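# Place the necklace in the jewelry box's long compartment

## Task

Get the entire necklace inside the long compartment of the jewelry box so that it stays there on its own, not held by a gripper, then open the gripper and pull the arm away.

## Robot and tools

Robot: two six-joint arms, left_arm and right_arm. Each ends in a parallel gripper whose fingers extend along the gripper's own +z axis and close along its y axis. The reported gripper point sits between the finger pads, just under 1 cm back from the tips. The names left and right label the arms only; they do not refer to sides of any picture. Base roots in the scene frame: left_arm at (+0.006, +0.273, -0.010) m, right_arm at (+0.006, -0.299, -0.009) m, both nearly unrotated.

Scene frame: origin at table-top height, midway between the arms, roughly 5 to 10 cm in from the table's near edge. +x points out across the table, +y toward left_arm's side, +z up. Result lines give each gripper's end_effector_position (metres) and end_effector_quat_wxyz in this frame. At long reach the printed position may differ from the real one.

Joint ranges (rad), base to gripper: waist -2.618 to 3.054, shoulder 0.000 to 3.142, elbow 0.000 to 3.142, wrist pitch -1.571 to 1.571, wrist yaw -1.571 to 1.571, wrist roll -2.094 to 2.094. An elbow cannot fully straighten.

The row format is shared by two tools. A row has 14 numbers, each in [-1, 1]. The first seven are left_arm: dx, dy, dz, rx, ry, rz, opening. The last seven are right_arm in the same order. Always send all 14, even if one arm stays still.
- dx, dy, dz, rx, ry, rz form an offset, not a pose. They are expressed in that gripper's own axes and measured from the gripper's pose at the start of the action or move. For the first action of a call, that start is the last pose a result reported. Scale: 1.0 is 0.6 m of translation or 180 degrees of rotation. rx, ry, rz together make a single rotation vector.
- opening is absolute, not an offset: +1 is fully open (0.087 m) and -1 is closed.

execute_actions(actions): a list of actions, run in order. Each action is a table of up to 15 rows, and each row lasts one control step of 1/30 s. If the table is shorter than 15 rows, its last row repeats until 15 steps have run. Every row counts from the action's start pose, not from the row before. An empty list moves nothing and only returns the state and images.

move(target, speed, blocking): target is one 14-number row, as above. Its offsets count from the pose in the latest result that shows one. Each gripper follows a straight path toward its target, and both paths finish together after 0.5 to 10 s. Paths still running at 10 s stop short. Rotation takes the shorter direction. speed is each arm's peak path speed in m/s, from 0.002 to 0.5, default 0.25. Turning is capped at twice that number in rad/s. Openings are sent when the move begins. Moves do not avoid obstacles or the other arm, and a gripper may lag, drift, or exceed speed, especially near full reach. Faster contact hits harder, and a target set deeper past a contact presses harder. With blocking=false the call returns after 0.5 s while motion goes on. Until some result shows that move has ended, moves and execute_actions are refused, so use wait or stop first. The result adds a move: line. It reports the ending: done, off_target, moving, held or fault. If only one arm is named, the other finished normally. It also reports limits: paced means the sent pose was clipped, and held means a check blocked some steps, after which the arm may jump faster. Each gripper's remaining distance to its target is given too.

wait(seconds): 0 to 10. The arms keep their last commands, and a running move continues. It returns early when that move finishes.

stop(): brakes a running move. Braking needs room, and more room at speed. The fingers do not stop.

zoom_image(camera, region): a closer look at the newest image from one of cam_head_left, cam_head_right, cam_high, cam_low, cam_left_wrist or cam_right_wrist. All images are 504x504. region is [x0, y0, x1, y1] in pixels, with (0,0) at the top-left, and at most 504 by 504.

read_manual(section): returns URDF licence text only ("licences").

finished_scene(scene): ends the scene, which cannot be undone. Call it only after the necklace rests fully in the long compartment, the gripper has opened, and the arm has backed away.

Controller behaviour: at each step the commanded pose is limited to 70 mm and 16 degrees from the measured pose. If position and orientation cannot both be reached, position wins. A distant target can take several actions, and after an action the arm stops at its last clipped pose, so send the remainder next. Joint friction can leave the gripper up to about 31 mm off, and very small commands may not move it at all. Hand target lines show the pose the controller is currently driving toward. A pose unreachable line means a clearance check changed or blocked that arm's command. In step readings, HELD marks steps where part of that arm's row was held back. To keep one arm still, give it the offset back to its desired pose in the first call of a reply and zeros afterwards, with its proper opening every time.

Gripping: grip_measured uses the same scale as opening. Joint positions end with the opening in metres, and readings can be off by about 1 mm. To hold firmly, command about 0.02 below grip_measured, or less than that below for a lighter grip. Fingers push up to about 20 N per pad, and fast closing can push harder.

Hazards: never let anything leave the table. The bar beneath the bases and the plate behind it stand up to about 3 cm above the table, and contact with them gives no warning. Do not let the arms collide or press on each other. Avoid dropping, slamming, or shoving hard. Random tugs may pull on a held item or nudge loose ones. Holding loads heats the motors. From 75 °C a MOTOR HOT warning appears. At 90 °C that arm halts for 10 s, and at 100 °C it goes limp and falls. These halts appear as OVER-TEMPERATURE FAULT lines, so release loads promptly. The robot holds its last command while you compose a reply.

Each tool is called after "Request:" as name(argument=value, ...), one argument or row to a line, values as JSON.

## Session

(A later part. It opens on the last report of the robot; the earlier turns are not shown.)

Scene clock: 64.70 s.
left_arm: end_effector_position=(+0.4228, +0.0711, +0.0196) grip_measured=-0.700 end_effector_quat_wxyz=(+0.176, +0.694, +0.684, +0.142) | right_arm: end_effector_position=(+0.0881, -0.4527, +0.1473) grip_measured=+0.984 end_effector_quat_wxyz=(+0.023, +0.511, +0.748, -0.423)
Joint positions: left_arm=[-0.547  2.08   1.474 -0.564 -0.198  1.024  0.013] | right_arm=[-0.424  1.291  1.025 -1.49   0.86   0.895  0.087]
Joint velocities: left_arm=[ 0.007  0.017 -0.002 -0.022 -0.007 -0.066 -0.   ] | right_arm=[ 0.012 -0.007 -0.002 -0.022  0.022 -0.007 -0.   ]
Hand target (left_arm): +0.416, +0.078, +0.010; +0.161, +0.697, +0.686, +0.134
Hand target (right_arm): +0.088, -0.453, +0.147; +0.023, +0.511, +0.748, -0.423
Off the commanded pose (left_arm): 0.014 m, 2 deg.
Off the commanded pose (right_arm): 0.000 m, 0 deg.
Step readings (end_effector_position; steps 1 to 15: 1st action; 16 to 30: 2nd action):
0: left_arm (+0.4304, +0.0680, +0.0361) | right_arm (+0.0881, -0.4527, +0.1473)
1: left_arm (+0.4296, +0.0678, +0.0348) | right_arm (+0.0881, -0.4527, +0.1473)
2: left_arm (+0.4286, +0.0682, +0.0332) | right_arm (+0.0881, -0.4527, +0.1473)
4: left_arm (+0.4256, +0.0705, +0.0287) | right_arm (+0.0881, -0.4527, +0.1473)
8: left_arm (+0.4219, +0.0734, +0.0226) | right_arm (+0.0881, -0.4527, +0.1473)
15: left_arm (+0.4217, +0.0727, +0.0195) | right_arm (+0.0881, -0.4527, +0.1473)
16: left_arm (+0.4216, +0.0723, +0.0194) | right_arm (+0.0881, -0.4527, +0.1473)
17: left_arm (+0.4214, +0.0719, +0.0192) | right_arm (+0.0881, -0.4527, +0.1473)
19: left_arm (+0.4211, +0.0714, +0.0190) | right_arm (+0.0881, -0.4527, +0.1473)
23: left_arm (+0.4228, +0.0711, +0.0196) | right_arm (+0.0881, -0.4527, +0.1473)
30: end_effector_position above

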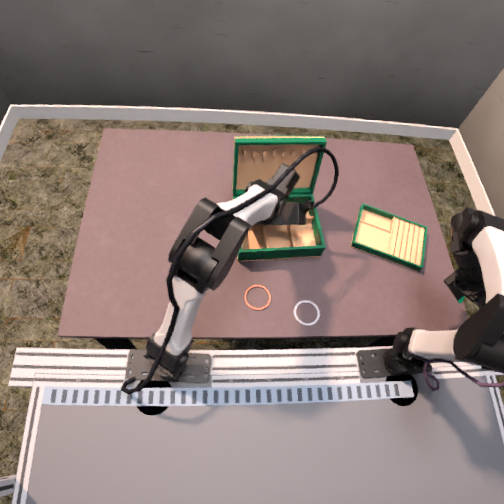

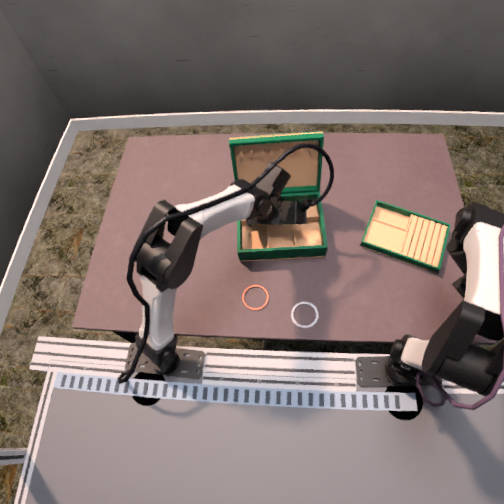

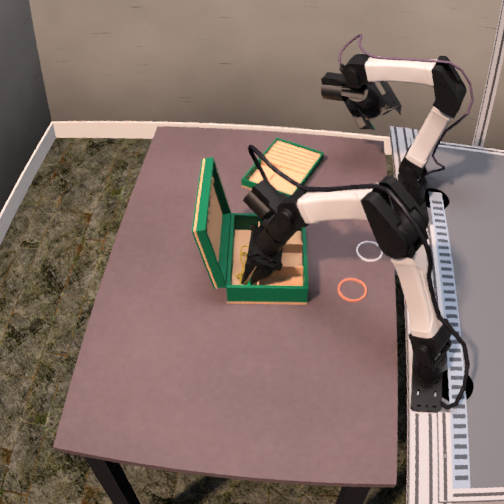

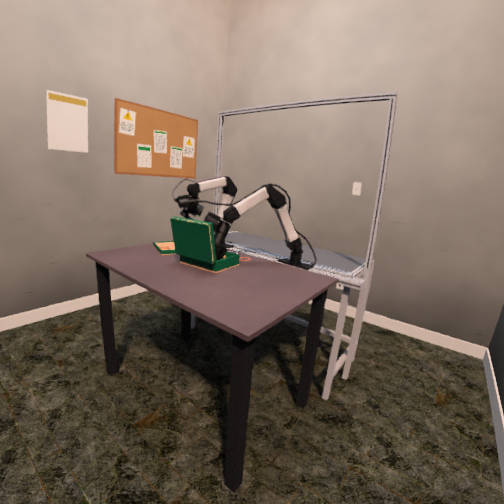

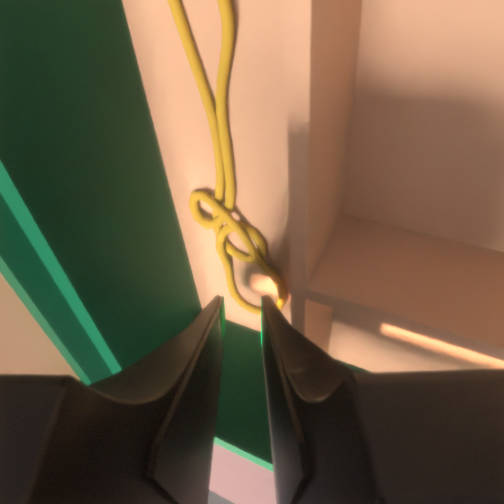

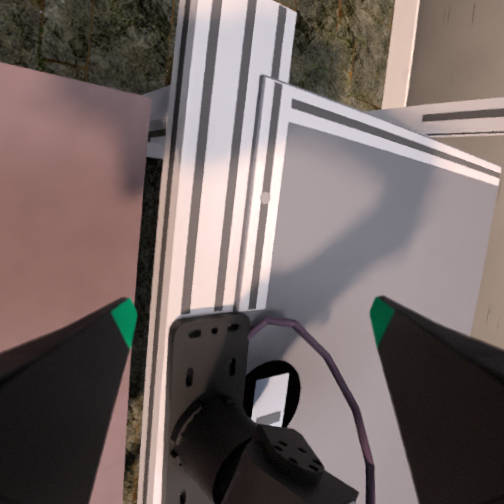

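Request:
move(
  target=[0.0,0.03,-0.25,0,0,0,-0.7, 0,0,0,0,0,0,1],
  speed=0.15,
)

Request:
zoom_image(
  camera="cam_high",
  region=[180,130,340,320],
)

Scene clock: 66.50 s.
left_arm: end_effector_position=(+0.3765, +0.0818, +0.1587) grip_measured=-0.700 end_effector_quat_wxyz=(+0.181, +0.693, +0.683, +0.142) | right_arm: end_effector_position=(+0.0881, -0.4527, +0.1473) grip_measured=+0.984 end_effector_quat_wxyz=(+0.023, +0.511, +0.748, -0.423)
Joint positions: left_arm=[-0.589  1.834  1.692 -1.026 -0.213  0.985  0.013] | right_arm=[-0.424  1.291  1.025 -1.49   0.86   0.895  0.087]
Joint velocities: left_arm=[ 0.022  0.012  0.007 -0.007 -0.007  0.022 -0.   ] | right_arm=[-0.002 -0.002 -0.007 -0.022  0.007  0.022  0.001]
Hand target (left_arm): +0.373, +0.081, +0.162; +0.177, +0.694, +0.683, +0.143
Hand target (right_arm): +0.088, -0.453, +0.147; +0.023, +0.511, +0.748, -0.423
Off the commanded pose (left_arm): 0.006 m, 1 deg.
Off the commanded pose (right_arm): 0.000 m, 0 deg.
move: done

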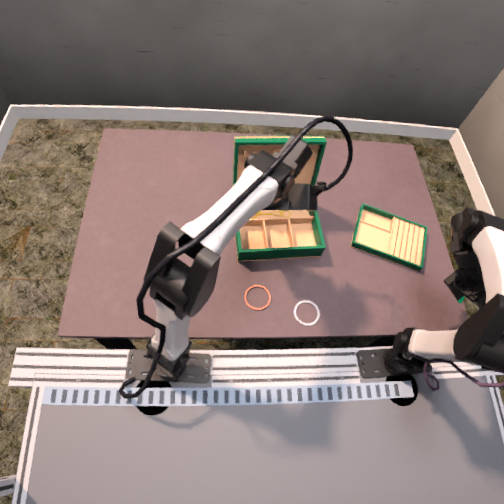

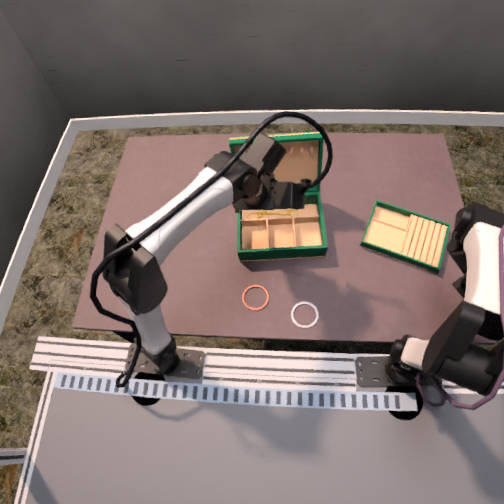

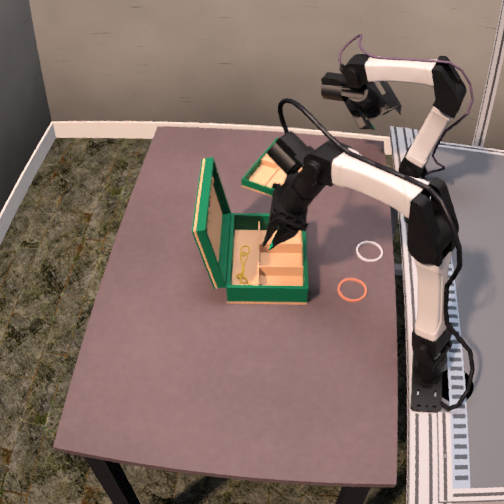

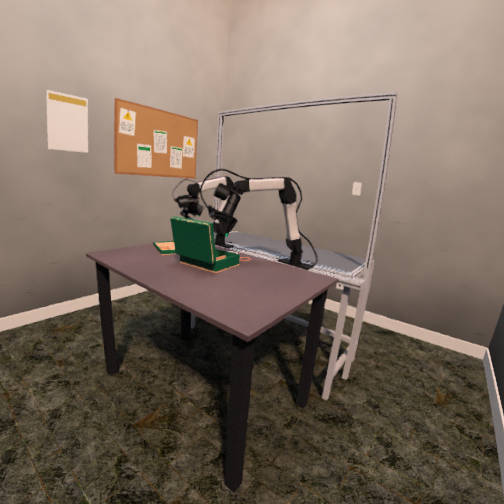

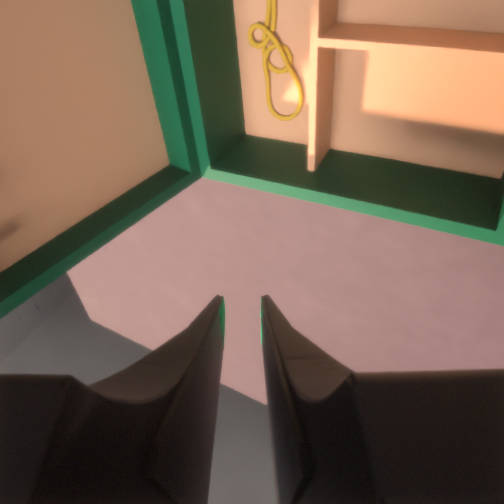

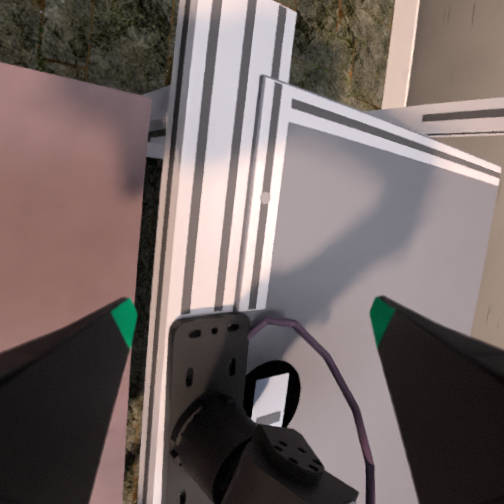

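Region (180, 130, 340, 320) of cam_high's 504x504 image, scaled by 2.653, with more detail than that image has; it fills the left 424 columns of this view, and the rest is white.

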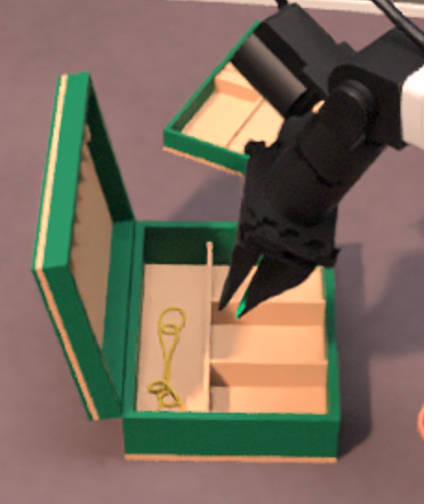

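Request:
move(
  target=[0.27,-0.1,-0.05,0,0,0,-0.7, 0,0,0,0,0,0,1],
  speed=0.25,
)

Scene clock: 67.97 s.
left_arm: end_effector_position=(+0.3160, +0.2417, +0.1528) grip_measured=-0.700 end_effector_quat_wxyz=(+0.184, +0.691, +0.685, +0.138) | right_arm: end_effector_position=(+0.0881, -0.4527, +0.1473) grip_measured=+0.984 end_effector_quat_wxyz=(+0.023, +0.511, +0.748, -0.423)
Joint positions: left_arm=[-0.195  1.336  1.16  -0.944 -0.04   1.339  0.013] | right_arm=[-0.424  1.291  1.025 -1.49   0.86   0.895  0.087]
Joint velocities: left_arm=[-0.017 -0.007 -0.007 -0.037  0.022  0.022  0.   ] | right_arm=[-0.017  0.002  0.012  0.022 -0.081 -0.051 -0.   ]
Hand target (left_arm): +0.314, +0.245, +0.147; +0.182, +0.692, +0.685, +0.136
Hand target (right_arm): +0.088, -0.453, +0.147; +0.023, +0.511, +0.748, -0.423
Off the commanded pose (left_arm): 0.005 m, 1 deg.
Off the commanded pose (right_arm): 0.000 m, 0 deg.
move: done

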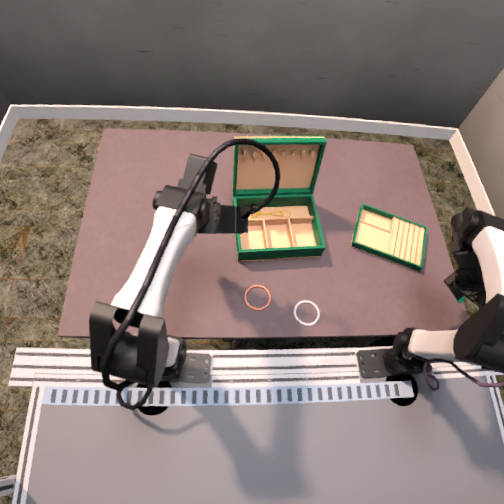

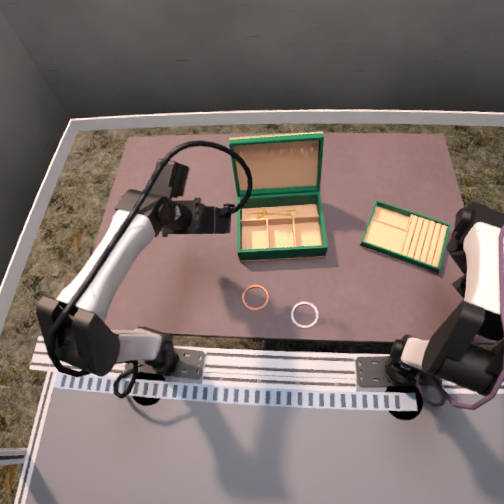

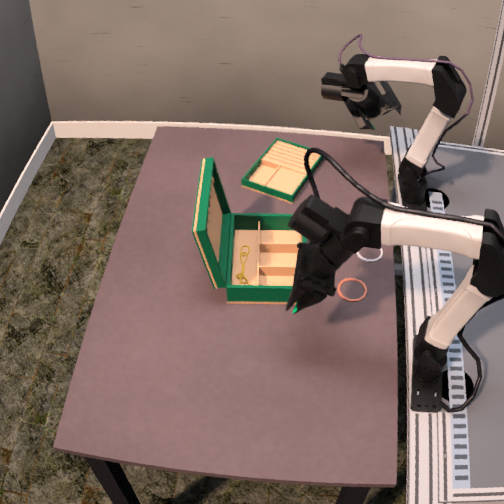

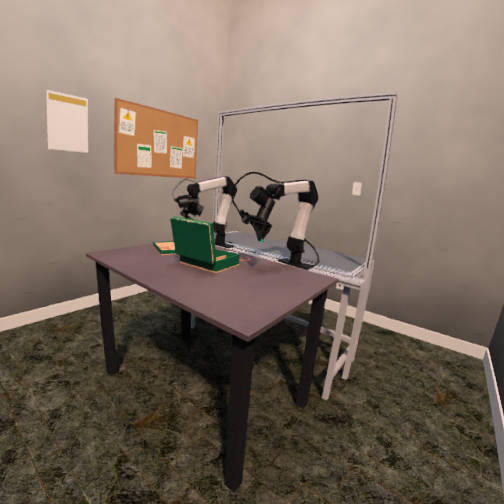

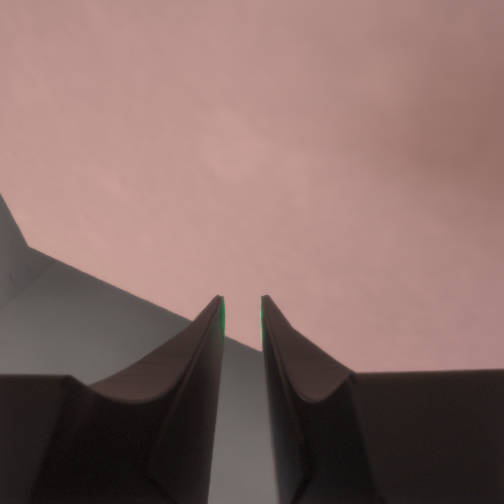

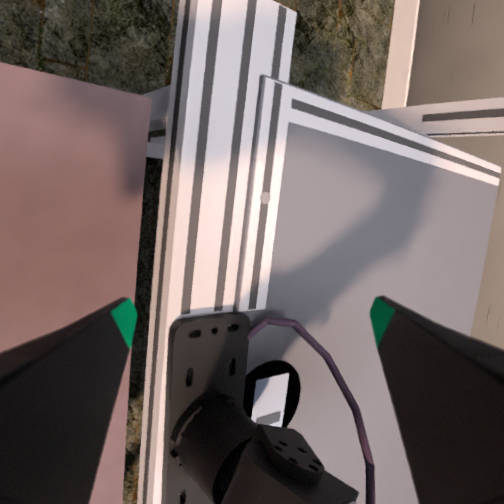

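Request:
finished_scene(
  scene=1,
)

The scene is finished: the task was done.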